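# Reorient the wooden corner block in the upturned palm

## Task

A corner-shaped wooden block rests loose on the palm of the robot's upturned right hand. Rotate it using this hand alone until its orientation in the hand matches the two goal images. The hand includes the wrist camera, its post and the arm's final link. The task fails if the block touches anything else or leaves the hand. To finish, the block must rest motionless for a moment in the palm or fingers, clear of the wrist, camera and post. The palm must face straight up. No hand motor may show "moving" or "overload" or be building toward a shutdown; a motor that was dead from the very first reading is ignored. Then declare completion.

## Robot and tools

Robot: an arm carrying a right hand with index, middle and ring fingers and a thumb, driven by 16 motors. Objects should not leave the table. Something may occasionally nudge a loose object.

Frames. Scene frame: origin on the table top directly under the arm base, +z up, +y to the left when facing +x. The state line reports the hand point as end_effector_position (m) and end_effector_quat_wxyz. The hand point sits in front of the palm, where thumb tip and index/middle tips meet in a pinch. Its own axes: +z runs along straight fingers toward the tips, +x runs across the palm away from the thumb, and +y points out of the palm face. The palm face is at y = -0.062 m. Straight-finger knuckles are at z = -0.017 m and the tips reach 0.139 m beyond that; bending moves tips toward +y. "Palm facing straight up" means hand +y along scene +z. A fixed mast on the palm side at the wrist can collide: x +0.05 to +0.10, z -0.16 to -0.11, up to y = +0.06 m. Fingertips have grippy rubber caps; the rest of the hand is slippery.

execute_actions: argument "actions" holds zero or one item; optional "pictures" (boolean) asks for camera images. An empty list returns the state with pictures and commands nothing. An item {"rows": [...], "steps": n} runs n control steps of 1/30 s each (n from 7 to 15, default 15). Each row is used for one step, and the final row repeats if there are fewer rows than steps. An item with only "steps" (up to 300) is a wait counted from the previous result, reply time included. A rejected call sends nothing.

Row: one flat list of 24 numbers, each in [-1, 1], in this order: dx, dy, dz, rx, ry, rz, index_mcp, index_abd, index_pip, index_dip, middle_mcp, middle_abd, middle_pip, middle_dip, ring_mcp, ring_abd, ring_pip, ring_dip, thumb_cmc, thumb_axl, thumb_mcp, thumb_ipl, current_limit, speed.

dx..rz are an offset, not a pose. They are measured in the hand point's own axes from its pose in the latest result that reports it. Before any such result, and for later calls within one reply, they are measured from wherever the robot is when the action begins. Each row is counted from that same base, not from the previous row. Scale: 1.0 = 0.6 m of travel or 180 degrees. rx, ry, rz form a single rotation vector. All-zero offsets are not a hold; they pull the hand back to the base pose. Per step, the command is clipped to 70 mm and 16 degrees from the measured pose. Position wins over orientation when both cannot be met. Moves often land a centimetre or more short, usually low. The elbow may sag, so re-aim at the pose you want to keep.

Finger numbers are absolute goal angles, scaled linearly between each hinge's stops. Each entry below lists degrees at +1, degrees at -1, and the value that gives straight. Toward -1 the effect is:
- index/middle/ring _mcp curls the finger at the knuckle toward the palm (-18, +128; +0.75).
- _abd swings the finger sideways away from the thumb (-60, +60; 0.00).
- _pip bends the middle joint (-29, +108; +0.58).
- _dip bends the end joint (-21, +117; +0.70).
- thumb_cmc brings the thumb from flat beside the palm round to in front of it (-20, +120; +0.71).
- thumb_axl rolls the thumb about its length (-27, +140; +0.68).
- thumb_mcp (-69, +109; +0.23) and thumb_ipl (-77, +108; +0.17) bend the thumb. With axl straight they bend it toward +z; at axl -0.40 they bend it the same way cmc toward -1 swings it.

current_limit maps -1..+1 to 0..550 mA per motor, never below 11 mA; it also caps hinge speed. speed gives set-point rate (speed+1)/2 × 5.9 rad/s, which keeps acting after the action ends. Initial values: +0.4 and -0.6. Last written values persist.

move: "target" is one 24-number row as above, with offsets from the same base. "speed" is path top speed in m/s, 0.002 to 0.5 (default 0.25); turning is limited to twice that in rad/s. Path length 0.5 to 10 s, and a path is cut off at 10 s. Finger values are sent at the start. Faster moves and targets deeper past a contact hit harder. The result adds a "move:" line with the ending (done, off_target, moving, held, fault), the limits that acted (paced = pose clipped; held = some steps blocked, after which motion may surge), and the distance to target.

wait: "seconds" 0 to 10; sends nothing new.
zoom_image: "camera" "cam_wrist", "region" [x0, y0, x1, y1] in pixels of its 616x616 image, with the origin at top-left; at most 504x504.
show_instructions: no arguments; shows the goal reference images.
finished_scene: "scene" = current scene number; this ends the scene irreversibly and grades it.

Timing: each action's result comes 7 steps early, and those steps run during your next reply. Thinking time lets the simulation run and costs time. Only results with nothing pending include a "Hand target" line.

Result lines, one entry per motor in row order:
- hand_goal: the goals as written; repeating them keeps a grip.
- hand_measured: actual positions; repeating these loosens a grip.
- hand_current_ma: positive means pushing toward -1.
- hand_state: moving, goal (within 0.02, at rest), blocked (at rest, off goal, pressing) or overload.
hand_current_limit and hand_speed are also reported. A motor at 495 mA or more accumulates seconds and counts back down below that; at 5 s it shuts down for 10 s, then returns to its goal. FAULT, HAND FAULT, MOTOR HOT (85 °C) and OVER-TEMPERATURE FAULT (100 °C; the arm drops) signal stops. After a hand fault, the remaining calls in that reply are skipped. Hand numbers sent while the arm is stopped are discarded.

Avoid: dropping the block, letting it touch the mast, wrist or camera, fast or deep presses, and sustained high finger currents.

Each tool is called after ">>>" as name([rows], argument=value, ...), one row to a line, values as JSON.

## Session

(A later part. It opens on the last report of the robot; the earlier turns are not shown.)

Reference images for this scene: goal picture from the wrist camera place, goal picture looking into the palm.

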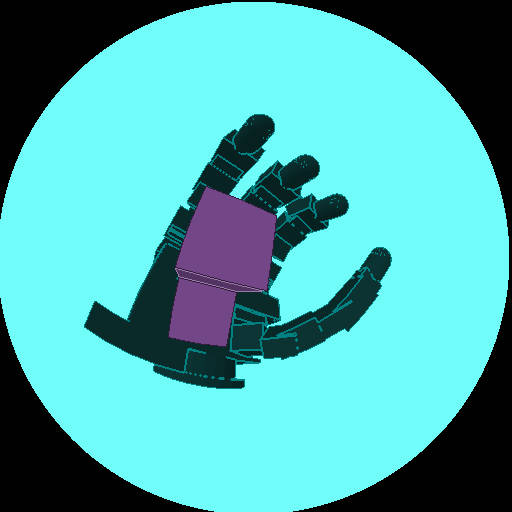

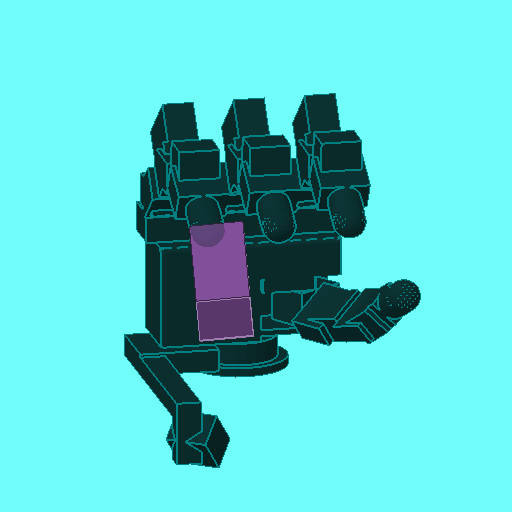

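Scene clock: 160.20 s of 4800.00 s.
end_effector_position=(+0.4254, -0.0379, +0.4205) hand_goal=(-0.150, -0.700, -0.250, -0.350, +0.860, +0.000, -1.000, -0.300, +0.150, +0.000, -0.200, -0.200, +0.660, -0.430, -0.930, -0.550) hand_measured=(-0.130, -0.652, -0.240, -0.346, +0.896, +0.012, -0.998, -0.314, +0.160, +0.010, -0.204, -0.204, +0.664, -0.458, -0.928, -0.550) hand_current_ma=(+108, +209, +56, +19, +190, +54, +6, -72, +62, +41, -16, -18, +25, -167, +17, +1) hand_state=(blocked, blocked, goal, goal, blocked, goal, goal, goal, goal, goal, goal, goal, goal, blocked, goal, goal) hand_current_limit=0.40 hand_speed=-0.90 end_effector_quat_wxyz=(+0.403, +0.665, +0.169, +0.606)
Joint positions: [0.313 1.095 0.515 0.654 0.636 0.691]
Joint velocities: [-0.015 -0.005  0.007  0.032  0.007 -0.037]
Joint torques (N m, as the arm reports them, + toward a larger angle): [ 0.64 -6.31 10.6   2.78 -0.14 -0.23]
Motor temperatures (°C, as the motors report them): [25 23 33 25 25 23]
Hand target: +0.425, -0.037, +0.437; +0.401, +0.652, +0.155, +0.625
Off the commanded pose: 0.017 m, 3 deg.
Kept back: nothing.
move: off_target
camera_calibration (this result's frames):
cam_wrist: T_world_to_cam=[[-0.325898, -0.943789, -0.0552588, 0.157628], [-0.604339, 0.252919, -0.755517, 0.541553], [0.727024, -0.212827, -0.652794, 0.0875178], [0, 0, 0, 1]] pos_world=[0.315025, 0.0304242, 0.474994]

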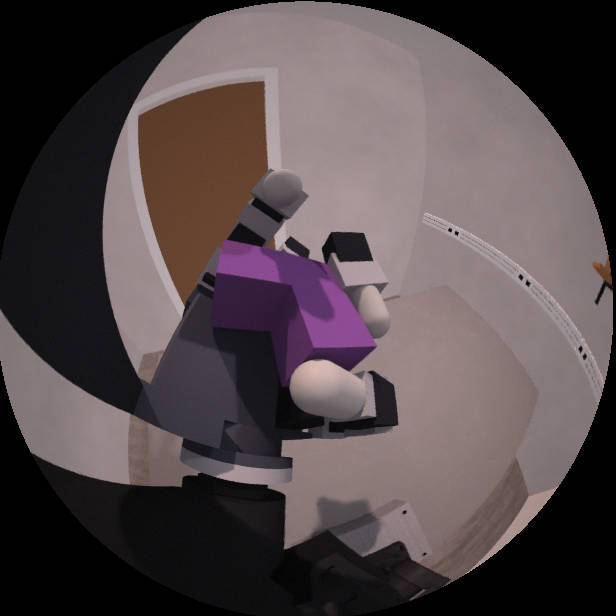

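>>> move(target=[0.02,0.02,0,-0.01,0.01,0.03, -0.2,-0.65,-0.5,-0.4, 0.86,0,-1,-0.3, 0.15,0.0,-0.2,-0.2, 0.66,-0.43,-0.93,-0.55, 0.4,-0.9], speed=0.1)

Scene clock: 161.70 s of 4800.00 s.
end_effector_position=(+0.4243, -0.0404, +0.4165) hand_goal=(-0.200, -0.650, -0.500, -0.400, +0.860, +0.000, -1.000, -0.300, +0.150, +0.000, -0.200, -0.200, +0.660, -0.430, -0.930, -0.550) hand_measured=(-0.156, -0.632, -0.492, -0.396, +0.896, +0.012, -0.998, -0.314, +0.160, +0.010, -0.204, -0.204, +0.662, -0.458, -0.930, -0.550) hand_current_ma=(+239, +79, +41, +22, +190, +51, +6, -72, +62, +41, -16, -18, +7, -173, +1, +1) hand_state=(blocked, goal, goal, goal, blocked, goal, goal, goal, goal, goal, goal, goal, goal, blocked, goal, goal) hand_current_limit=0.40 hand_speed=-0.90 end_effector_quat_wxyz=(+0.388, +0.669, +0.150, +0.616)
Joint positions: [0.314 1.095 0.515 0.654 0.64  0.744]
Joint velocities: [-0.015  0.005  0.012 -0.017 -0.022 -0.037]
Joint torques (N m, as the arm reports them, + toward a larger angle): [ 1.18 -6.57 11.44  2.22  0.04 -0.18]
Motor temperatures (°C, as the motors report them): [25 23 33 25 25 23]
Hand target: +0.424, -0.037, +0.437; +0.381, +0.656, +0.134, +0.637
Off the commanded pose: 0.021 m, 4 deg.
Kept back: nothing.
move: off_target
camera_calibration (this result's frames):
cam_wrist: T_world_to_cam=[[-0.324817, -0.939645, -0.10752, 0.176175], [-0.591198, 0.29046, -0.752408, 0.533154], [0.738227, -0.180829, -0.649863, 0.0805243], [0, 0, 0, 1]] pos_world=[0.312979, 0.0252432, 0.472421]

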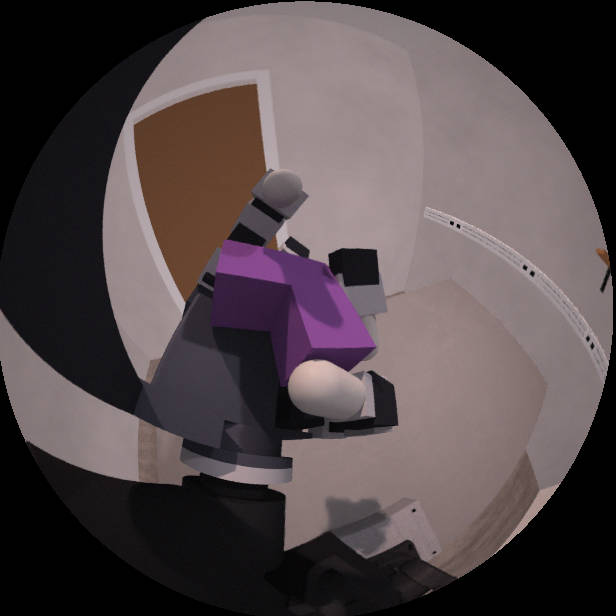

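>>> move(target=[0.02,0.02,0,-0.01,0.01,0.01, -0.1,0.1,-0.4,-0.4, 0.86,0,-1,-0.3, 0.25,0.0,-0.88,-0.6, 0.66,-0.43,-0.93,-0.55, 0.4,-0.8], speed=0.1)

Scene clock: 163.57 s of 4800.00 s.
end_effector_position=(+0.4243, -0.0404, +0.4165) hand_goal=(-0.100, +0.100, -0.400, -0.400, +0.860, +0.000, -1.000, -0.300, +0.250, +0.000, -0.880, -0.600, +0.660, -0.430, -0.930, -0.550) hand_measured=(-0.100, +0.100, -0.406, -0.398, +0.894, -0.002, -0.998, -0.310, +0.272, +0.000, -0.482, -0.538, +0.666, -0.446, -0.926, -0.548) hand_current_ma=(-4, -4, -28, +13, +182, -5, +13, -54, +128, +4, +385, +345, +29, -94, +29, +15) hand_state=(goal, goal, goal, goal, blocked, goal, goal, goal, blocked, goal, blocked, blocked, goal, goal, goal, goal) hand_current_limit=0.40 hand_speed=-0.80 end_effector_quat_wxyz=(+0.388, +0.669, +0.150, +0.616)
Joint positions: [0.314 1.095 0.515 0.654 0.64  0.744]
Joint velocities: [ 0.005  0.015 -0.002 -0.007 -0.022 -0.007]
Joint torques (N m, as the arm reports them, + toward a larger angle): [ 0.47 -6.39 10.54  2.78 -0.12 -0.25]
Motor temperatures (°C, as the motors report them): [25 23 33 25 25 23]
Hand target: +0.423, -0.040, +0.433; +0.386, +0.656, +0.136, +0.634
Off the commanded pose: 0.017 m, 3 deg.
Kept back: nothing.
move: off_target
camera_calibration (this result's frames):
cam_wrist: T_world_to_cam=[[-0.324817, -0.939645, -0.10752, 0.176175], [-0.591198, 0.29046, -0.752408, 0.533154], [0.738227, -0.180829, -0.649863, 0.0805243], [0, 0, 0, 1]] pos_world=[0.312979, 0.0252432, 0.472421]

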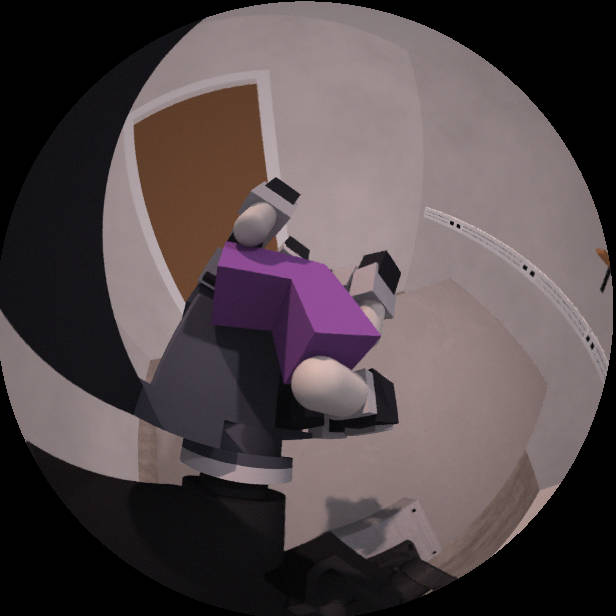

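>>> move(target=[0.02,0.02,0,-0.01,0.01,0.01, -0.1,0.1,-0.4,-0.4, 0.86,0,-1,-0.3, 1.0,0.0,-0.5,-0.5, 0.66,-0.42,-0.93,-0.55, 0.4,-0.7], speed=0.1)

>>> move(target=[0.02,0.02,0,-0.01,0.01,0.01, -0.1,0.1,-0.4,-0.4, 0.86,0,-1,-0.3, 1.0,0.0,-1,-0.6, 0.66,-0.42,-0.93,-0.55, 0.4,-0.7], speed=0.1)

>>> move(target=[0.02,0.02,0,-0.01,0.01,0.01, -0.1,0.1,-0.4,-0.4, 0.86,0,-1,-0.3, 0.8,0.0,-1,-0.25, 0.66,-0.42,-0.93,-0.55, 0.4,-0.92], speed=0.1)

Scene clock: 165.40 s of 4800.00 s.
end_effector_position=(+0.4243, -0.0404, +0.4165) hand_goal=(-0.100, +0.100, -0.400, -0.400, +0.860, +0.000, -1.000, -0.300, +1.000, +0.000, -0.500, -0.500, +0.660, -0.420, -0.930, -0.550) hand_measured=(-0.100, +0.100, -0.406, -0.398, +0.894, -0.004, -0.996, -0.310, +1.000, +0.000, -0.498, -0.502, +0.666, -0.442, -0.924, -0.548) hand_current_ma=(-4, -4, -28, +13, +182, -15, +17, -48, +0, +4, +13, -16, +33, -132, +35, +19) hand_state=(goal, goal, goal, goal, blocked, goal, goal, goal, goal, goal, goal, goal, goal, blocked, goal, goal) hand_current_limit=0.40 hand_speed=-0.70 end_effector_quat_wxyz=(+0.388, +0.669, +0.150, +0.616)
Joint positions: [0.314 1.095 0.515 0.654 0.64  0.744]
Joint velocities: [ 0.005 -0.005 -0.002 -0.017  0.037  0.022]
Joint torques (N m, as the arm reports them, + toward a larger angle): [ 0.55 -6.34 10.52  2.8  -0.12 -0.21]
Motor temperatures (°C, as the motors report them): [25 23 33 26 25 23]
Hand target: +0.423, -0.040, +0.433; +0.386, +0.656, +0.136, +0.634
Off the commanded pose: 0.017 m, 3 deg.
Kept back: nothing.
move: off_target
camera_calibration (this result's frames):
cam_wrist: T_world_to_cam=[[-0.324817, -0.939645, -0.10752, 0.176175], [-0.591198, 0.29046, -0.752408, 0.533154], [0.738227, -0.180829, -0.649863, 0.0805243], [0, 0, 0, 1]] pos_world=[0.312979, 0.0252432, 0.472421]

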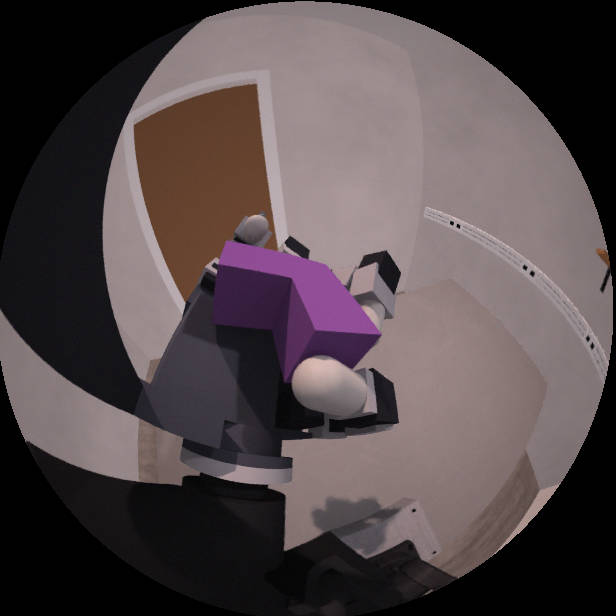

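Scene clock: 166.37 s of 4800.00 s.
end_effector_position=(+0.4243, -0.0404, +0.4165) hand_goal=(-0.100, +0.100, -0.400, -0.400, +0.860, +0.000, -1.000, -0.300, +1.000, +0.000, -1.000, -0.600, +0.660, -0.420, -0.930, -0.550) hand_measured=(-0.100, +0.100, -0.406, -0.398, +0.894, -0.004, -0.996, -0.310, +1.000, +0.000, -0.998, -0.598, +0.666, -0.442, -0.924, -0.548) hand_current_ma=(-4, -4, -28, +13, +182, -15, +17, -48, +0, +4, +14, +12, +33, -132, +35, +19) hand_state=(goal, goal, goal, goal, blocked, goal, goal, goal, goal, goal, goal, goal, goal, blocked, goal, goal) hand_current_limit=0.40 hand_speed=-0.70 end_effector_quat_wxyz=(+0.388, +0.669, +0.150, +0.616)
Joint positions: [0.314 1.095 0.515 0.654 0.64  0.744]
Joint velocities: [-0.005 -0.024  0.002  0.002  0.066 -0.007]
Joint torques (N m, as the arm reports them, + toward a larger angle): [ 0.52 -6.37 10.57  2.79 -0.12 -0.21]
Motor temperatures (°C, as the motors report them): [25 23 33 26 25 23]
Hand target: +0.423, -0.040, +0.433; +0.386, +0.656, +0.136, +0.634
Off the commanded pose: 0.017 m, 3 deg.
Kept back: nothing.
move: off_target
camera_calibration (this result's frames):
cam_wrist: T_world_to_cam=[[-0.324817, -0.939645, -0.10752, 0.176175], [-0.591198, 0.29046, -0.752408, 0.533154], [0.738227, -0.180829, -0.649863, 0.0805243], [0, 0, 0, 1]] pos_world=[0.312979, 0.0252432, 0.472421]

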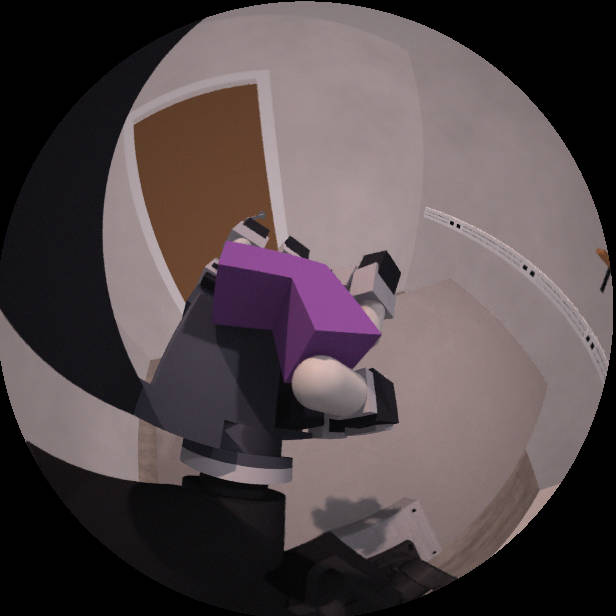

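Scene clock: 168.40 s of 4800.00 s.
end_effector_position=(+0.4243, -0.0404, +0.4165) hand_goal=(-0.100, +0.100, -0.400, -0.400, +0.860, +0.000, -1.000, -0.300, +0.800, +0.000, -1.000, -0.250, +0.660, -0.420, -0.930, -0.550) hand_measured=(-0.100, +0.100, -0.406, -0.398, +0.894, -0.004, -0.996, -0.310, +0.812, +0.000, -0.998, -0.254, +0.666, -0.442, -0.924, -0.548) hand_current_ma=(-4, -4, -28, +13, +182, -15, +17, -48, +77, +4, +11, -19, +33, -132, +35, +19) hand_state=(goal, goal, goal, goal, blocked, goal, goal, goal, goal, goal, goal, goal, goal, blocked, goal, goal) hand_current_limit=0.40 hand_speed=-0.92 end_effector_quat_wxyz=(+0.388, +0.669, +0.150, +0.616)
Joint positions: [0.314 1.095 0.515 0.654 0.64  0.744]
Joint velocities: [ 0.005 -0.005 -0.007  0.007  0.022 -0.037]
Joint torques (N m, as the arm reports them, + toward a larger angle): [ 0.53 -6.33 10.56  2.79 -0.12 -0.22]
Motor temperatures (°C, as the motors report them): [25 23 33 26 25 23]
Hand target: +0.423, -0.040, +0.433; +0.386, +0.656, +0.136, +0.634
Off the commanded pose: 0.017 m, 3 deg.
Kept back: nothing.
move: off_target
camera_calibration (this result's frames):
cam_wrist: T_world_to_cam=[[-0.324817, -0.939645, -0.10752, 0.176175], [-0.591198, 0.29046, -0.752408, 0.533154], [0.738227, -0.180829, -0.649863, 0.0805243], [0, 0, 0, 1]] pos_world=[0.312979, 0.0252432, 0.472421]

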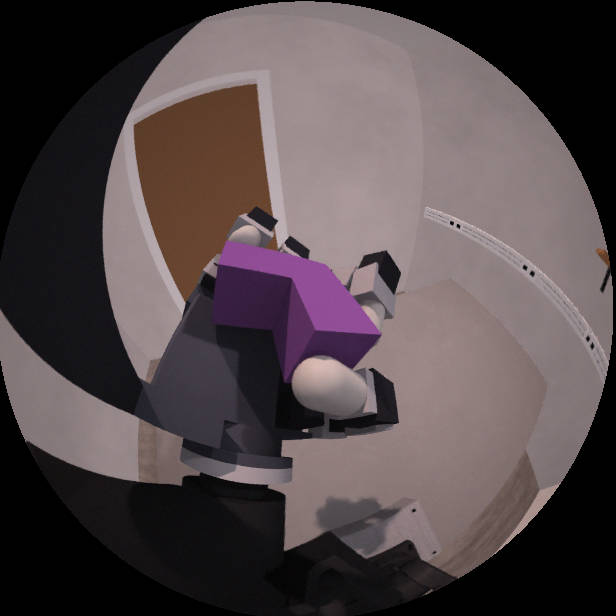

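No contact; press first, then lift.

>>> move(target=[0.02,0.02,0,-0.01,0.01,0.01, -0.1,0.1,-0.4,-0.4, 0.86,0,-1,-0.3, 0.9,0.0,-1,-0.7, 0.66,-0.42,-0.93,-0.55, 0.4,-0.7], speed=0.1)

>>> move(target=[0.02,0.02,0,-0.01,0.01,0.01, -0.1,0.1,-0.4,-0.4, 0.86,0,-1,-0.3, 0.55,0.0,-1,-0.6, 0.66,-0.42,-0.93,-0.55, 0.4,-0.85], speed=0.1)

>>> move(target=[0.02,0.02,0,-0.01,0.01,0.01, -0.1,0.1,-0.4,-0.4, 0.86,0,-1,-0.3, 0.55,0.0,-0.9,-0.25, 0.66,-0.42,-0.93,-0.55, 0.4,-0.92], speed=0.1)

Scene clock: 169.63 s of 4800.00 s.
end_effector_position=(+0.4243, -0.0404, +0.4165) hand_goal=(-0.100, +0.100, -0.400, -0.400, +0.860, +0.000, -1.000, -0.300, +0.900, +0.000, -1.000, -0.700, +0.660, -0.420, -0.930, -0.550) hand_measured=(-0.100, +0.100, -0.406, -0.398, +0.894, -0.004, -0.996, -0.310, +0.902, +0.000, -0.986, -0.654, +0.666, -0.442, -0.924, -0.548) hand_current_ma=(-4, -4, -28, +13, +182, -15, +17, -48, +11, +4, +69, +260, +33, -132, +35, +19) hand_state=(goal, goal, goal, goal, blocked, goal, goal, goal, goal, goal, goal, blocked, goal, blocked, goal, goal) hand_current_limit=0.40 hand_speed=-0.70 end_effector_quat_wxyz=(+0.388, +0.669, +0.150, +0.616)
Joint positions: [0.314 1.095 0.515 0.654 0.64  0.744]
Joint velocities: [-0.015  0.015 -0.012 -0.022  0.022  0.066]
Joint torques (N m, as the arm reports them, + toward a larger angle): [ 0.49 -6.34 10.56  2.8  -0.12 -0.22]
Motor temperatures (°C, as the motors report them): [25 23 33 26 25 23]
Hand target: +0.423, -0.040, +0.433; +0.386, +0.656, +0.136, +0.634
Off the commanded pose: 0.017 m, 3 deg.
Kept back: nothing.
move: off_target
camera_calibration (this result's frames):
cam_wrist: T_world_to_cam=[[-0.324817, -0.939645, -0.10752, 0.176175], [-0.591198, 0.29046, -0.752408, 0.533154], [0.738227, -0.180829, -0.649863, 0.0805243], [0, 0, 0, 1]] pos_world=[0.312979, 0.0252432, 0.472421]

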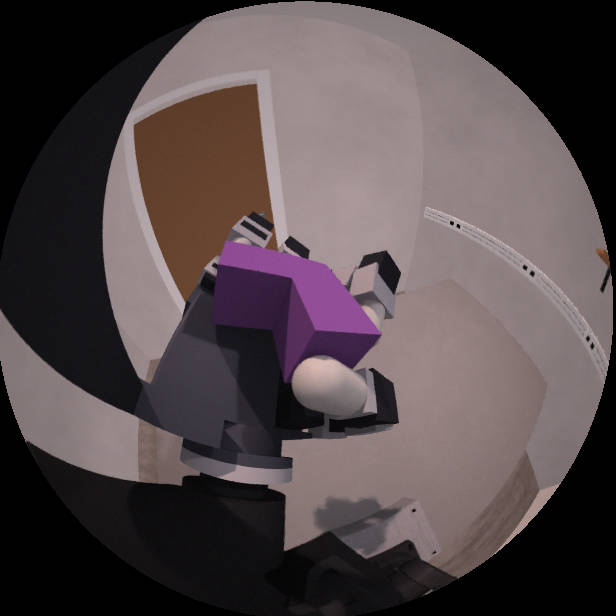

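Scene clock: 170.90 s of 4800.00 s.
end_effector_position=(+0.4243, -0.0404, +0.4165) hand_goal=(-0.100, +0.100, -0.400, -0.400, +0.860, +0.000, -1.000, -0.300, +0.550, +0.000, -1.000, -0.600, +0.660, -0.420, -0.930, -0.550) hand_measured=(-0.100, +0.100, -0.406, -0.398, +0.894, -0.004, -0.996, -0.310, +0.562, +0.000, -0.998, -0.604, +0.666, -0.442, -0.924, -0.548) hand_current_ma=(-4, -4, -28, +13, +182, -15, +17, -48, +71, +4, +8, -18, +33, -132, +35, +19) hand_state=(goal, goal, goal, goal, blocked, goal, goal, goal, goal, goal, goal, goal, goal, blocked, goal, goal) hand_current_limit=0.40 hand_speed=-0.85 end_effector_quat_wxyz=(+0.388, +0.669, +0.150, +0.616)
Joint positions: [0.314 1.095 0.515 0.654 0.64  0.744]
Joint velocities: [ 0.015 -0.024 -0.002 -0.007  0.037  0.007]
Joint torques (N m, as the arm reports them, + toward a larger angle): [ 0.49 -6.42 10.55  2.78 -0.12 -0.23]
Motor temperatures (°C, as the motors report them): [25 23 33 26 25 23]
Hand target: +0.423, -0.040, +0.433; +0.386, +0.656, +0.136, +0.634
Off the commanded pose: 0.017 m, 3 deg.
Kept back: nothing.
move: off_target
camera_calibration (this result's frames):
cam_wrist: T_world_to_cam=[[-0.324817, -0.939645, -0.10752, 0.176175], [-0.591198, 0.29046, -0.752408, 0.533154], [0.738227, -0.180829, -0.649863, 0.0805243], [0, 0, 0, 1]] pos_world=[0.312979, 0.0252432, 0.472421]

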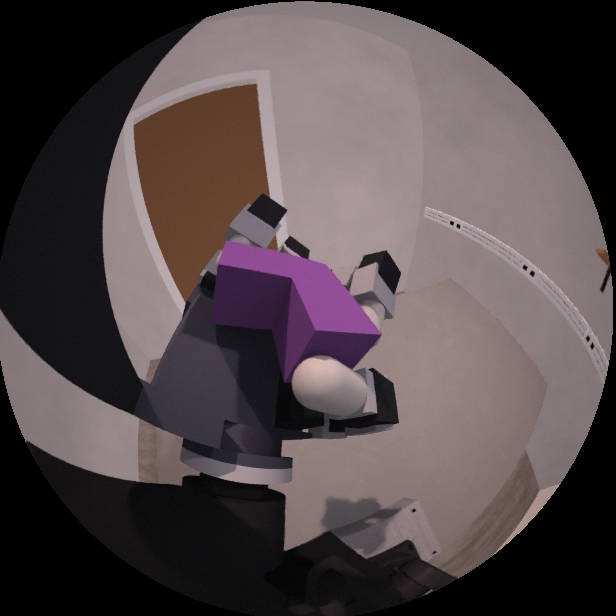

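Scene clock: 172.93 s of 4800.00 s.
end_effector_position=(+0.4243, -0.0404, +0.4165) hand_goal=(-0.100, +0.100, -0.400, -0.400, +0.860, +0.000, -1.000, -0.300, +0.550, +0.000, -0.900, -0.250, +0.660, -0.420, -0.930, -0.550) hand_measured=(-0.100, +0.100, -0.406, -0.398, +0.878, +0.000, -0.998, -0.306, +0.570, +0.012, -0.896, -0.266, +0.690, -0.442, -0.906, -0.546) hand_current_ma=(-4, -4, -28, +13, +97, -1, +9, -29, +123, +52, +20, -86, +159, -140, +160, +23) hand_state=(goal, goal, goal, goal, goal, goal, goal, goal, blocked, goal, goal, goal, blocked, blocked, blocked, goal) hand_current_limit=0.40 hand_speed=-0.92 end_effector_quat_wxyz=(+0.388, +0.669, +0.150, +0.616)
Joint positions: [0.314 1.095 0.515 0.654 0.64  0.744]
Joint velocities: [-0.005 -0.024 -0.007  0.007  0.007  0.007]
Joint torques (N m, as the arm reports them, + toward a larger angle): [ 0.51 -6.45 10.54  2.78 -0.12 -0.23]
Motor temperatures (°C, as the motors report them): [25 23 33 26 25 23]
Hand target: +0.423, -0.040, +0.433; +0.386, +0.656, +0.136, +0.634
Off the commanded pose: 0.017 m, 3 deg.
Kept back: nothing.
move: off_target
camera_calibration (this result's frames):
cam_wrist: T_world_to_cam=[[-0.324817, -0.939645, -0.10752, 0.176175], [-0.591198, 0.29046, -0.752408, 0.533154], [0.738227, -0.180829, -0.649863, 0.0805243], [0, 0, 0, 1]] pos_world=[0.312979, 0.0252432, 0.472421]

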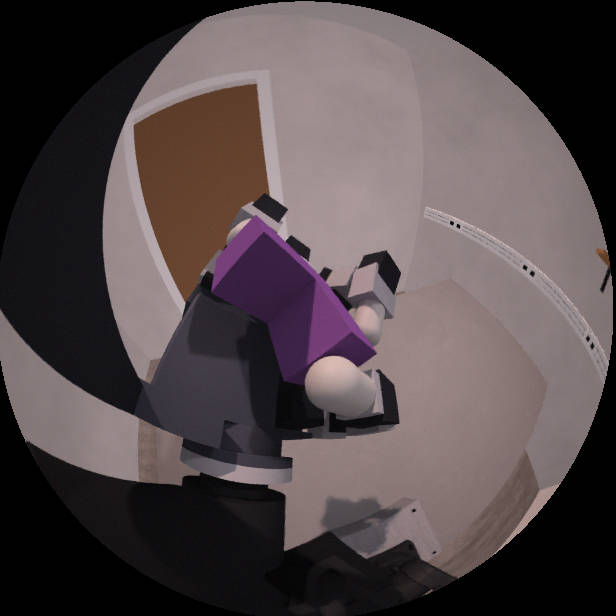

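>>> move(target=[0.02,0.02,0,-0.01,0.01,0.04, -0.1,0.1,-0.5,-0.4, 0.82,0,-1,-0.3, 0.5,0.2,-0.72,-0.1, 0.64,-0.42,-0.93,-0.55, 0.4,-0.92], speed=0.1)

Scene clock: 174.33 s of 4800.00 s.
end_effector_position=(+0.4222, -0.0440, +0.4105) hand_goal=(-0.100, +0.100, -0.500, -0.400, +0.820, +0.000, -1.000, -0.300, +0.500, +0.200, -0.720, -0.100, +0.640, -0.420, -0.930, -0.550) hand_measured=(-0.100, +0.100, -0.498, -0.398, +0.860, -0.002, -0.986, -0.302, +0.512, +0.198, -0.724, -0.104, +0.666, -0.448, -0.908, -0.546) hand_current_ma=(-4, -4, +7, +13, +212, -5, +71, -15, +68, -8, -20, -18, +136, -173, +147, +26) hand_state=(goal, goal, goal, goal, blocked, goal, goal, goal, goal, goal, goal, goal, blocked, blocked, blocked, goal) hand_current_limit=0.40 hand_speed=-0.92 end_effector_quat_wxyz=(+0.364, +0.675, +0.119, +0.630)
Joint positions: [0.316 1.094 0.515 0.654 0.649 0.826]
Joint velocities: [ 0.015  0.005 -0.012 -0.007  0.022 -0.051]
Joint torques (N m, as the arm reports them, + toward a larger angle): [ 1.19 -6.74 11.74  1.88  0.04 -0.14]
Motor temperatures (°C, as the motors report them): [25 23 33 26 25 23]
Hand target: +0.423, -0.040, +0.433; +0.356, +0.662, +0.104, +0.651
Off the commanded pose: 0.023 m, 3 deg.
Kept back: nothing.
move: off_target
camera_calibration (this result's frames):
cam_wrist: T_world_to_cam=[[-0.321921, -0.92738, -0.190612, 0.20486], [-0.568827, 0.350394, -0.744083, 0.518216], [0.756837, -0.131111, -0.640318, 0.0679621], [0, 0, 0, 1]] pos_world=[0.309288, 0.0173139, 0.468162]

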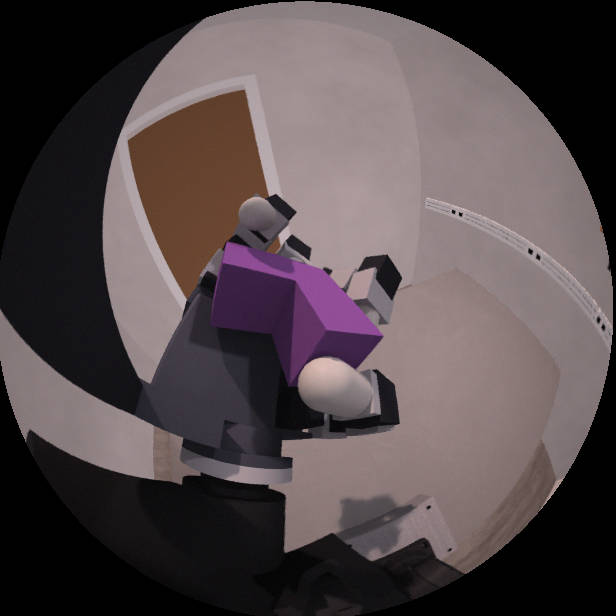

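>>> move(target=[0.04,0.02,0,-0.01,0.015,0.11, -0.1,0.1,-0.4,-0.4, 0.82,0,-1,-0.3, 0.9,0.0,-1,-0.63, 0.64,-0.41,-0.93,-0.55, 0.4,-0.7], speed=0.1)

>>> move(target=[0.03,0.01,0,-0.005,0.012,0.01, -0.1,0.1,-0.4,-0.4, 0.82,0,-1,-0.3, 0.5,0.0,-1,-0.6, 0.64,-0.41,-0.93,-0.55, 0.4,-0.8], speed=0.1)

>>> move(target=[0.03,0.01,0,-0.005,0.012,0.01, -0.1,0.1,-0.4,-0.4, 0.82,0,-1,-0.3, 0.5,0.0,-0.88,-0.25, 0.64,-0.41,-0.93,-0.55, 0.4,-0.92], speed=0.1)

Scene clock: 176.87 s of 4800.00 s.
end_effector_position=(+0.4151, -0.0433, +0.4024) hand_goal=(-0.100, +0.100, -0.400, -0.400, +0.820, +0.000, -1.000, -0.300, +0.900, +0.000, -1.000, -0.630, +0.640, -0.410, -0.930, -0.550) hand_measured=(-0.100, +0.100, -0.404, -0.398, +0.860, -0.002, -0.986, -0.302, +0.902, +0.006, -0.998, -0.628, +0.666, -0.448, -0.908, -0.546) hand_current_ma=(-4, -1, -21, +13, +212, -5, +74, -15, +13, +22, +12, +12, +136, -234, +147, +26) hand_state=(goal, goal, goal, goal, blocked, goal, goal, goal, goal, goal, goal, goal, blocked, blocked, blocked, goal) hand_current_limit=0.40 hand_speed=-0.70 end_effector_quat_wxyz=(+0.270, +0.683, +0.017, +0.678)
Joint positions: [0.349 1.057 0.537 0.606 0.687 1.112]
Joint velocities: [-0.024 -0.015 -0.002  0.002 -0.022 -0.007]
Joint torques (N m, as the arm reports them, + toward a larger angle): [ 1.08 -6.43 14.43  1.33  0.02 -0.19]
Motor temperatures (°C, as the motors report them): [25 23 34 25 25 23]
Hand target: +0.421, -0.037, +0.436; +0.257, +0.665, +0.000, +0.701
Off the commanded pose: 0.036 m, 4 deg.
Kept back: nothing.
move: off_target
camera_calibration (this result's frames):
cam_wrist: T_world_to_cam=[[-0.274655, -0.840681, -0.466712, 0.296983], [-0.497728, 0.539591, -0.67905, 0.460391], [0.822698, 0.0457908, -0.566632, 0.0188123], [0, 0, 0, 1]] pos_world=[0.29524, 0.000383608, 0.461893]

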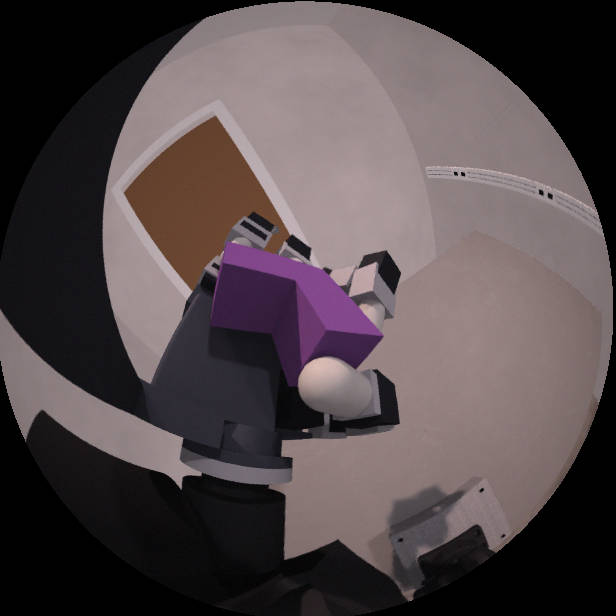

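Scene clock: 178.00 s of 4800.00 s.
end_effector_position=(+0.4151, -0.0433, +0.4024) hand_goal=(-0.100, +0.100, -0.400, -0.400, +0.820, +0.000, -1.000, -0.300, +0.500, +0.000, -1.000, -0.600, +0.640, -0.410, -0.930, -0.550) hand_measured=(-0.100, +0.100, -0.404, -0.398, +0.860, -0.002, -0.986, -0.302, +0.508, +0.006, -0.998, -0.602, +0.666, -0.448, -0.908, -0.546) hand_current_ma=(-4, -1, -21, +13, +212, -5, +74, -15, +44, +22, +11, -16, +136, -234, +147, +26) hand_state=(goal, goal, goal, goal, blocked, goal, goal, goal, goal, goal, goal, goal, blocked, blocked, blocked, goal) hand_current_limit=0.40 hand_speed=-0.80 end_effector_quat_wxyz=(+0.270, +0.683, +0.017, +0.678)
Joint positions: [0.349 1.057 0.537 0.606 0.687 1.112]
Joint velocities: [-0.024 -0.005  0.012  0.002 -0.022  0.007]
Joint torques (N m, as the arm reports them, + toward a larger angle): [ 0.84 -6.52 11.08  2.26  0.   -0.29]
Motor temperatures (°C, as the motors report them): [25 23 34 25 25 23]
Hand target: +0.414, -0.041, +0.421; +0.264, +0.668, +0.006, +0.695
Off the commanded pose: 0.019 m, 3 deg.
Kept back: nothing.
move: off_target
camera_calibration (this result's frames):
cam_wrist: T_world_to_cam=[[-0.274655, -0.840681, -0.466712, 0.296983], [-0.497728, 0.539591, -0.67905, 0.460391], [0.822698, 0.0457908, -0.566632, 0.0188123], [0, 0, 0, 1]] pos_world=[0.29524, 0.000383608, 0.461893]

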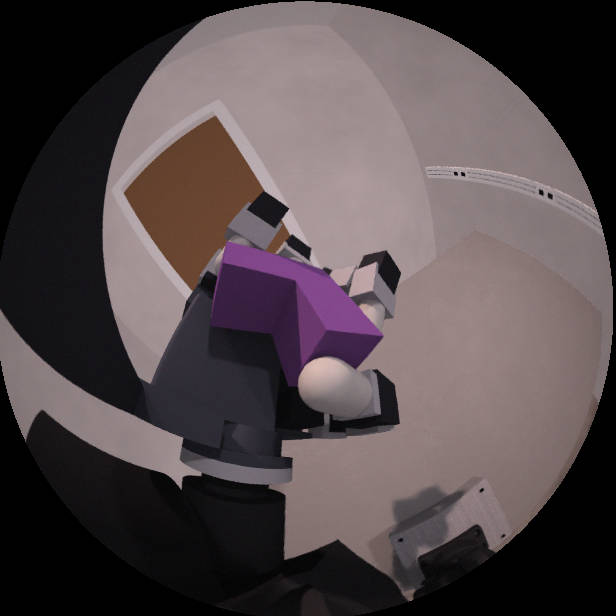

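Scene clock: 180.03 s of 4800.00 s.
end_effector_position=(+0.4151, -0.0433, +0.4024) hand_goal=(-0.100, +0.100, -0.400, -0.400, +0.820, +0.000, -1.000, -0.300, +0.500, +0.000, -0.880, -0.250, +0.640, -0.410, -0.930, -0.550) hand_measured=(-0.100, +0.100, -0.404, -0.398, +0.842, +0.006, -0.986, -0.302, +0.524, +0.010, -0.876, -0.272, +0.682, -0.448, -0.892, -0.540) hand_current_ma=(-4, -1, -21, +13, +114, +24, +70, -11, +141, +45, +21, -118, +221, -234, +253, +68) hand_state=(goal, goal, goal, goal, blocked, goal, goal, goal, blocked, goal, goal, blocked, blocked, blocked, blocked, goal) hand_current_limit=0.40 hand_speed=-0.92 end_effector_quat_wxyz=(+0.270, +0.683, +0.017, +0.678)
Joint positions: [0.349 1.057 0.537 0.606 0.687 1.112]
Joint velocities: [-0.024  0.005 -0.007 -0.022  0.007 -0.037]
Joint torques (N m, as the arm reports them, + toward a larger angle): [ 0.87 -6.56 11.07  2.24  0.   -0.29]
Motor temperatures (°C, as the motors report them): [25 23 34 25 25 23]
Hand target: +0.414, -0.041, +0.421; +0.264, +0.668, +0.006, +0.695
Off the commanded pose: 0.019 m, 3 deg.
Kept back: nothing.
move: off_target
camera_calibration (this result's frames):
cam_wrist: T_world_to_cam=[[-0.274655, -0.840681, -0.466712, 0.296983], [-0.497728, 0.539591, -0.67905, 0.460391], [0.822698, 0.0457908, -0.566632, 0.0188123], [0, 0, 0, 1]] pos_world=[0.29524, 0.000383608, 0.461893]

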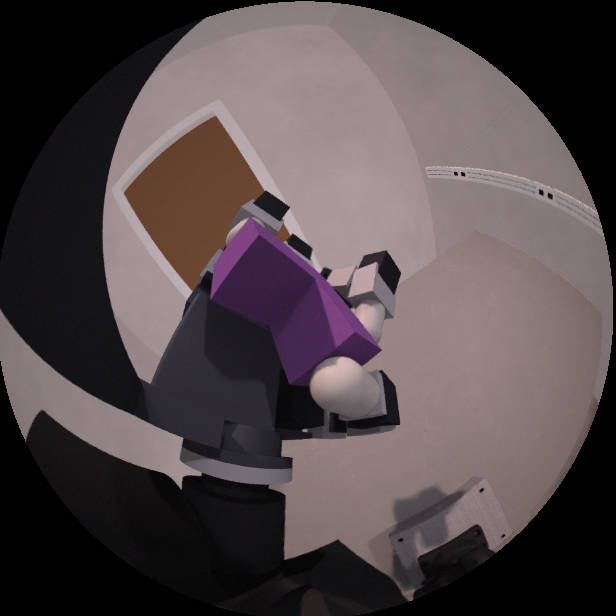

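>>> move(target=[0.03,0.01,0,-0.005,0.012,0.02, -0.1,0.1,-0.42,-0.4, 0.8,0,-1,-0.3, 0.3,0.3,-0.64,-0.2, 0.64,-0.41,-0.93,-0.55, 0.4,-0.93], speed=0.1)

Scene clock: 182.23 s of 4800.00 s.
end_effector_position=(+0.4140, -0.0441, +0.4021) hand_goal=(-0.100, +0.100, -0.420, -0.400, +0.800, +0.000, -1.000, -0.300, +0.300, +0.300, -0.640, -0.200, +0.640, -0.410, -0.930, -0.550) hand_measured=(-0.100, +0.100, -0.418, -0.398, +0.838, +0.022, -0.978, -0.294, +0.370, +0.296, -0.634, -0.218, +0.682, -0.454, -0.892, -0.538) hand_current_ma=(-4, -1, +11, +13, +204, +95, +111, +30, +385, -18, +33, -101, +221, -274, +253, +75) hand_state=(goal, goal, goal, goal, blocked, blocked, blocked, goal, blocked, goal, goal, goal, blocked, blocked, blocked, goal) hand_current_limit=0.40 hand_speed=-0.93 end_effector_quat_wxyz=(+0.262, +0.682, +0.007, +0.683)
Joint positions: [0.349 1.052 0.537 0.606 0.689 1.135]
Joint velocities: [-0.005 -0.005 -0.007 -0.027  0.007 -0.022]
Joint torques (N m, as the arm reports them, + toward a larger angle): [ 0.94 -6.43 11.48  1.87  0.01 -0.24]
Motor temperatures (°C, as the motors report them): [25 23 34 25 25 23]
Hand target: +0.414, -0.041, +0.421; +0.253, +0.668, -0.005, +0.699
Off the commanded pose: 0.019 m, 3 deg.
Kept back: nothing.
move: off_target
camera_calibration (this result's frames):
cam_wrist: T_world_to_cam=[[-0.268937, -0.829493, -0.489504, 0.30309], [-0.489051, 0.555442, -0.672542, 0.454589], [0.82976, 0.0585216, -0.555044, 0.0126573], [0, 0, 0, 1]] pos_world=[0.293327, -0.00182788, 0.461119]

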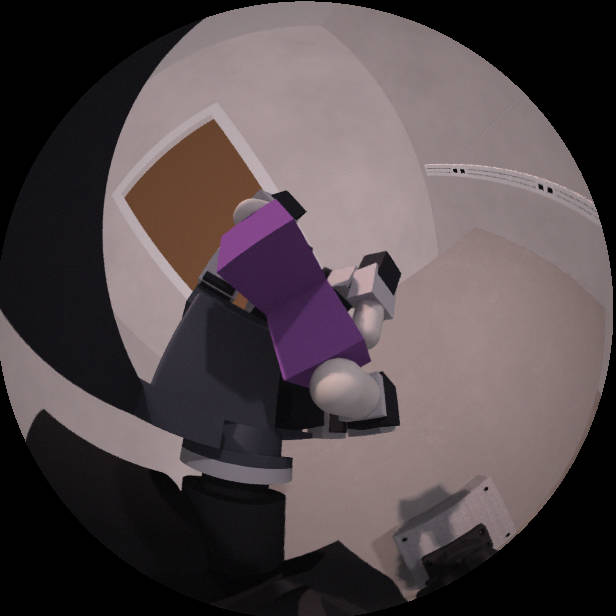

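>>> move(target=[0.03,0.01,0,-0.005,0.012,0.01, -0.1,0.1,-0.42,-0.4, 0.8,0,-1,-0.3, 0.22,0.45,-0.38,-0.12, 0.64,-0.41,-0.93,-0.55, 0.4,-0.93], speed=0.1)

Scene clock: 184.20 s of 4800.00 s.
end_effector_position=(+0.4139, -0.0442, +0.4023) hand_goal=(-0.100, +0.100, -0.420, -0.400, +0.800, +0.000, -1.000, -0.300, +0.220, +0.450, -0.380, -0.120, +0.640, -0.410, -0.930, -0.550) hand_measured=(-0.100, +0.100, -0.418, -0.398, +0.838, +0.022, -0.970, -0.292, +0.274, +0.448, -0.372, -0.128, +0.682, -0.454, -0.892, -0.538) hand_current_ma=(-4, -1, +11, +13, +204, +95, +149, +37, +314, -7, +37, -44, +221, -276, +253, +75) hand_state=(goal, goal, goal, goal, blocked, blocked, blocked, goal, blocked, goal, goal, goal, blocked, blocked, blocked, goal) hand_current_limit=0.40 hand_speed=-0.93 end_effector_quat_wxyz=(+0.262, +0.682, +0.007, +0.683)
Joint positions: [0.349 1.051 0.537 0.606 0.689 1.135]
Joint velocities: [ 0.005  0.005  0.007  0.012 -0.007  0.022]
Joint torques (N m, as the arm reports them, + toward a larger angle): [ 0.77 -6.51 11.05  2.22  0.   -0.32]
Motor temperatures (°C, as the motors report them): [25 23 34 25 25 23]
Hand target: +0.413, -0.043, +0.421; +0.256, +0.667, -0.004, +0.700
Off the commanded pose: 0.019 m, 3 deg.
Kept back: nothing.
move: off_target
camera_calibration (this result's frames):
cam_wrist: T_world_to_cam=[[-0.26876, -0.829432, -0.489705, 0.303126], [-0.488809, 0.555527, -0.672648, 0.454605], [0.82996, 0.0585911, -0.554737, 0.0125917], [0, 0, 0, 1]] pos_world=[0.293232, -0.00186086, 0.461216]

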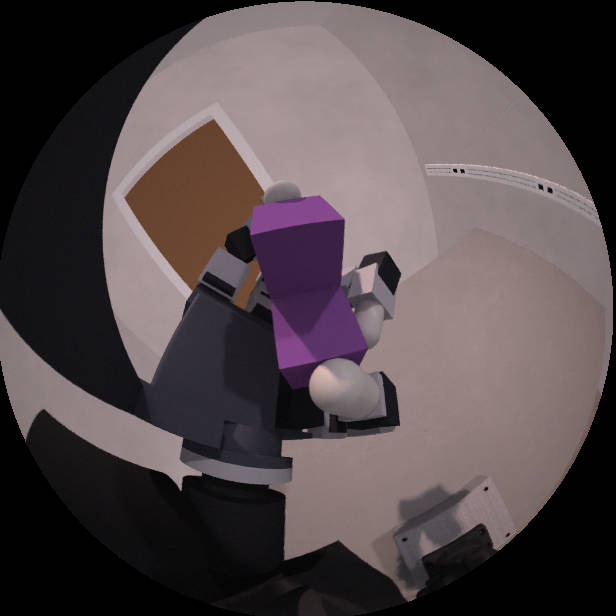

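>>> show_instructions()

>>> move(target=[0.02,0.02,0,-0.005,0.012,-0.15, -0.1,0.2,-0.42,-0.4, 0.8,0,-1,-0.3, 0.18,0.65,-0.28,-0.1, 0.64,-0.41,-0.93,-0.55, 0.4,-0.95], speed=0.12)

Reference images for this scene: goal picture from the wrist camera place, goal picture looking into the palm.

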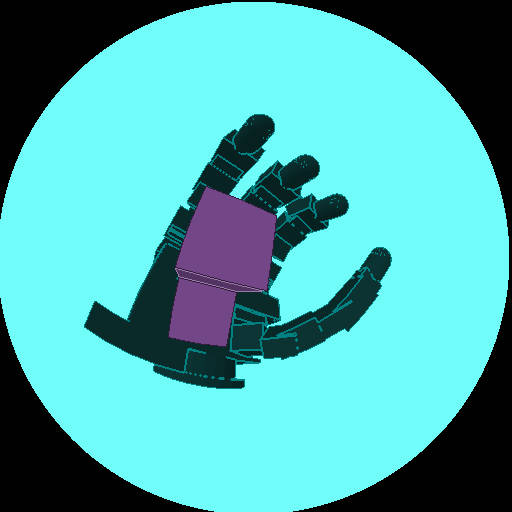

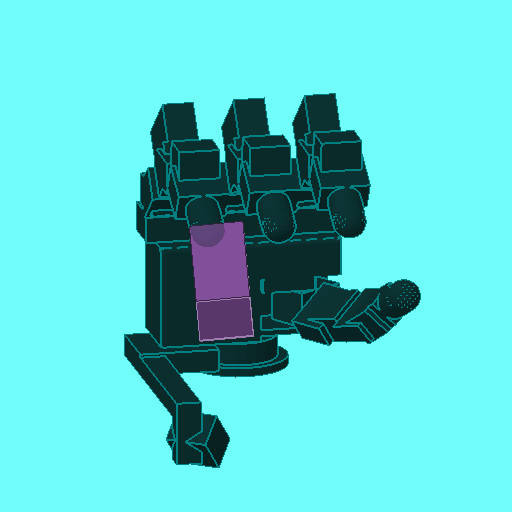

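Scene clock: 186.83 s of 4800.00 s.
end_effector_position=(+0.4110, -0.0475, +0.4142) hand_goal=(-0.100, +0.200, -0.420, -0.400, +0.800, +0.000, -1.000, -0.300, +0.180, +0.650, -0.280, -0.100, +0.640, -0.410, -0.930, -0.550) hand_measured=(-0.100, +0.200, -0.418, -0.398, +0.838, +0.010, -0.972, -0.292, +0.240, +0.544, -0.272, -0.106, +0.682, -0.458, -0.892, -0.538) hand_current_ma=(-4, -2, +8, +13, +204, +43, +142, +44, +353, -385, +40, -35, +221, -289, +253, +75) hand_state=(goal, goal, goal, goal, blocked, goal, blocked, goal, blocked, blocked, goal, goal, blocked, blocked, blocked, goal) hand_current_limit=0.40 hand_speed=-0.95 end_effector_quat_wxyz=(+0.412, +0.653, +0.169, +0.612)
Joint positions: [0.291 1.079 0.458 0.731 0.613 0.662]
Joint velocities: [-0.005 -0.005  0.012  0.012  0.007 -0.007]
Joint torques (N m, as the arm reports them, + toward a larger angle): [-0.36 -4.85  8.87  2.94 -0.27 -0.36]
Motor temperatures (°C, as the motors report them): [25 23 34 25 25 23]
Hand target: +0.410, -0.050, +0.418; +0.420, +0.646, +0.166, +0.615
Off the commanded pose: 0.005 m, 1 deg.
Kept back: nothing.
move: done
camera_calibration (this result's frames):
cam_wrist: T_world_to_cam=[[-0.326106, -0.944274, -0.0447283, 0.139271], [-0.58473, 0.238663, -0.775326, 0.52993], [0.742796, -0.226685, -0.629975, 0.0752267], [0, 0, 0, 1]] pos_world=[0.299405, 0.0220883, 0.464489]

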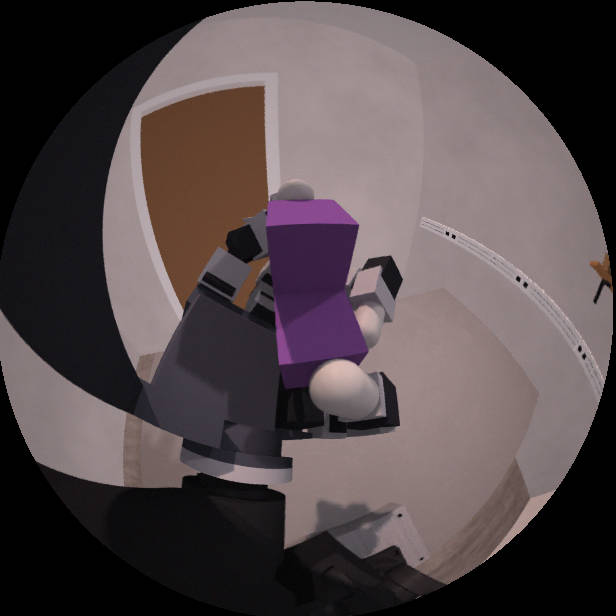

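>>> move(target=[0.01,0.02,0,-0.005,0.005,-0.1, -0.1,0.2,-0.42,-0.4, 0.8,0,-1,-0.3, 0.18,0.56,-0.28,-0.1, 0.5,-0.43,-0.93,-0.68, 0.4,-0.94], speed=0.12)

Scene clock: 190.60 s of 4800.00 s.
end_effector_position=(+0.4129, -0.0471, +0.4183) hand_goal=(-0.100, +0.200, -0.420, -0.400, +0.800, +0.000, -1.000, -0.300, +0.180, +0.560, -0.280, -0.100, +0.500, -0.430, -0.930, -0.680) hand_measured=(-0.100, +0.200, -0.420, -0.398, +0.842, -0.004, -0.972, -0.300, +0.228, +0.540, -0.272, -0.106, +0.566, -0.490, -0.890, -0.610) hand_current_ma=(-1, -2, +5, +13, +224, -19, +146, -4, +285, -85, +40, -32, +340, -371, +260, +385) hand_state=(goal, goal, goal, goal, blocked, goal, blocked, goal, blocked, goal, goal, goal, blocked, blocked, blocked, blocked) hand_current_limit=0.40 hand_speed=-0.94 end_effector_quat_wxyz=(+0.498, +0.621, +0.276, +0.539)
Joint positions: [0.228 1.079 0.415 0.754 0.538 0.36 ]
Joint velocities: [-0.005  0.005  0.017 -0.002 -0.007 -0.037]
Joint torques (N m, as the arm reports them, + toward a larger angle): [-0.34 -5.57  8.74  3.02 -0.22 -0.32]
Motor temperatures (°C, as the motors report them): [25 23 33 26 25 23]
Hand target: +0.409, -0.050, +0.427; +0.507, +0.611, +0.268, +0.547
Off the commanded pose: 0.010 m, 2 deg.
Kept back: nothing.
move: done
camera_calibration (this result's frames):
cam_wrist: T_world_to_cam=[[-0.325929, -0.906223, 0.269313, 0.0107692], [-0.67072, 0.0208933, -0.741416, 0.545181], [0.666262, -0.422283, -0.614632, 0.0924578], [0, 0, 0, 1]] pos_world=[0.307573, 0.037412, 0.458134]

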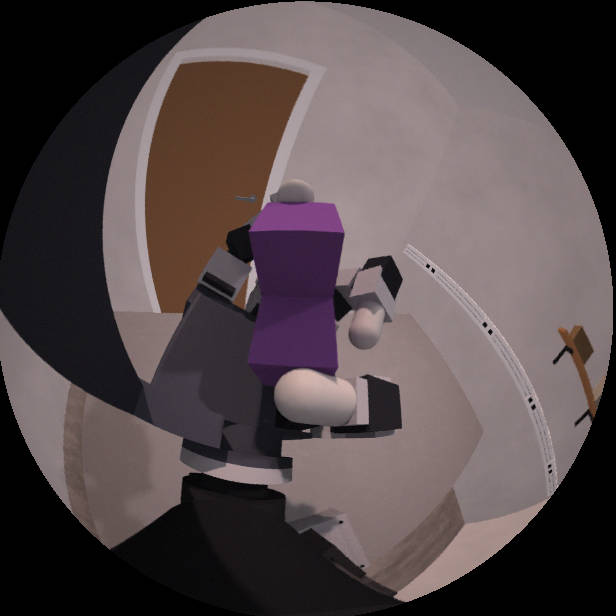

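>>> move(target=[0.01,0.02,0,-0.008,0.003,0.05, -0.1,0.35,-0.42,-0.4, 0.8,0.4,-1,-0.3, 0.18,0.85,-0.25,-0.1, 0.5,-0.46,-0.92,-0.64, 0.4,-0.94], speed=0.1)

Scene clock: 194.90 s of 4800.00 s.
end_effector_position=(+0.4086, -0.0498, +0.4096) hand_goal=(-0.100, +0.350, -0.420, -0.400, +0.800, +0.400, -1.000, -0.300, +0.180, +0.850, -0.250, -0.100, +0.500, -0.460, -0.920, -0.640) hand_measured=(-0.100, +0.348, -0.420, -0.398, +0.814, +0.338, -1.000, -0.316, +0.214, +0.498, -0.250, -0.104, +0.534, -0.504, -0.886, -0.612) hand_current_ma=(-1, -5, +5, +13, +76, -276, +4, -84, +207, -385, -4, -17, +171, -268, +217, +186) hand_state=(goal, goal, goal, goal, goal, blocked, goal, goal, blocked, blocked, goal, goal, blocked, blocked, blocked, blocked) hand_current_limit=0.40 hand_speed=-0.94 end_effector_quat_wxyz=(+0.463, +0.640, +0.235, +0.566)
Joint positions: [0.252 1.076 0.415 0.743 0.57  0.487]
Joint velocities: [ 0.005 -0.005 -0.002  0.002  0.007 -0.022]
Joint torques (N m, as the arm reports them, + toward a larger angle): [ 1.2  -6.25 11.86  1.28  0.03 -0.13]
Motor temperatures (°C, as the motors report them): [25 23 34 26 25 23]
Hand target: +0.411, -0.046, +0.431; +0.460, +0.631, +0.222, +0.583
Off the commanded pose: 0.023 m, 3 deg.
Kept back: nothing.
move: off_target
camera_calibration (this result's frames):
cam_wrist: T_world_to_cam=[[-0.331494, -0.931901, 0.147213, 0.0602642], [-0.646078, 0.110517, -0.755228, 0.535994], [0.687528, -0.345465, -0.638716, 0.0938242], [0, 0, 0, 1]] pos_world=[0.301764, 0.0293367, 0.455853]

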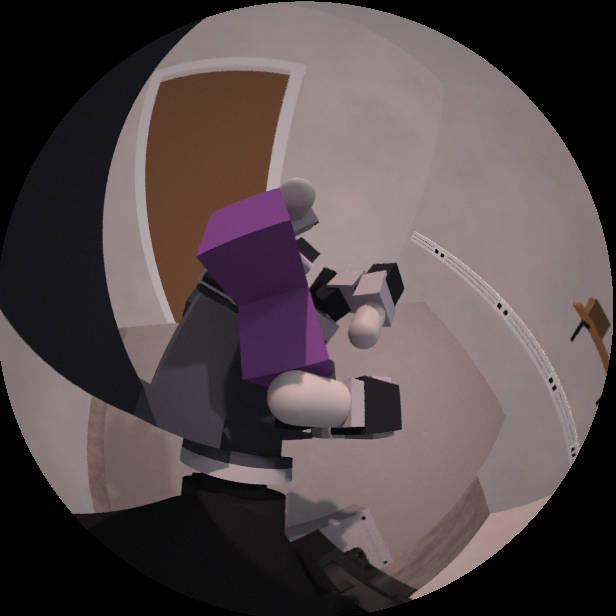

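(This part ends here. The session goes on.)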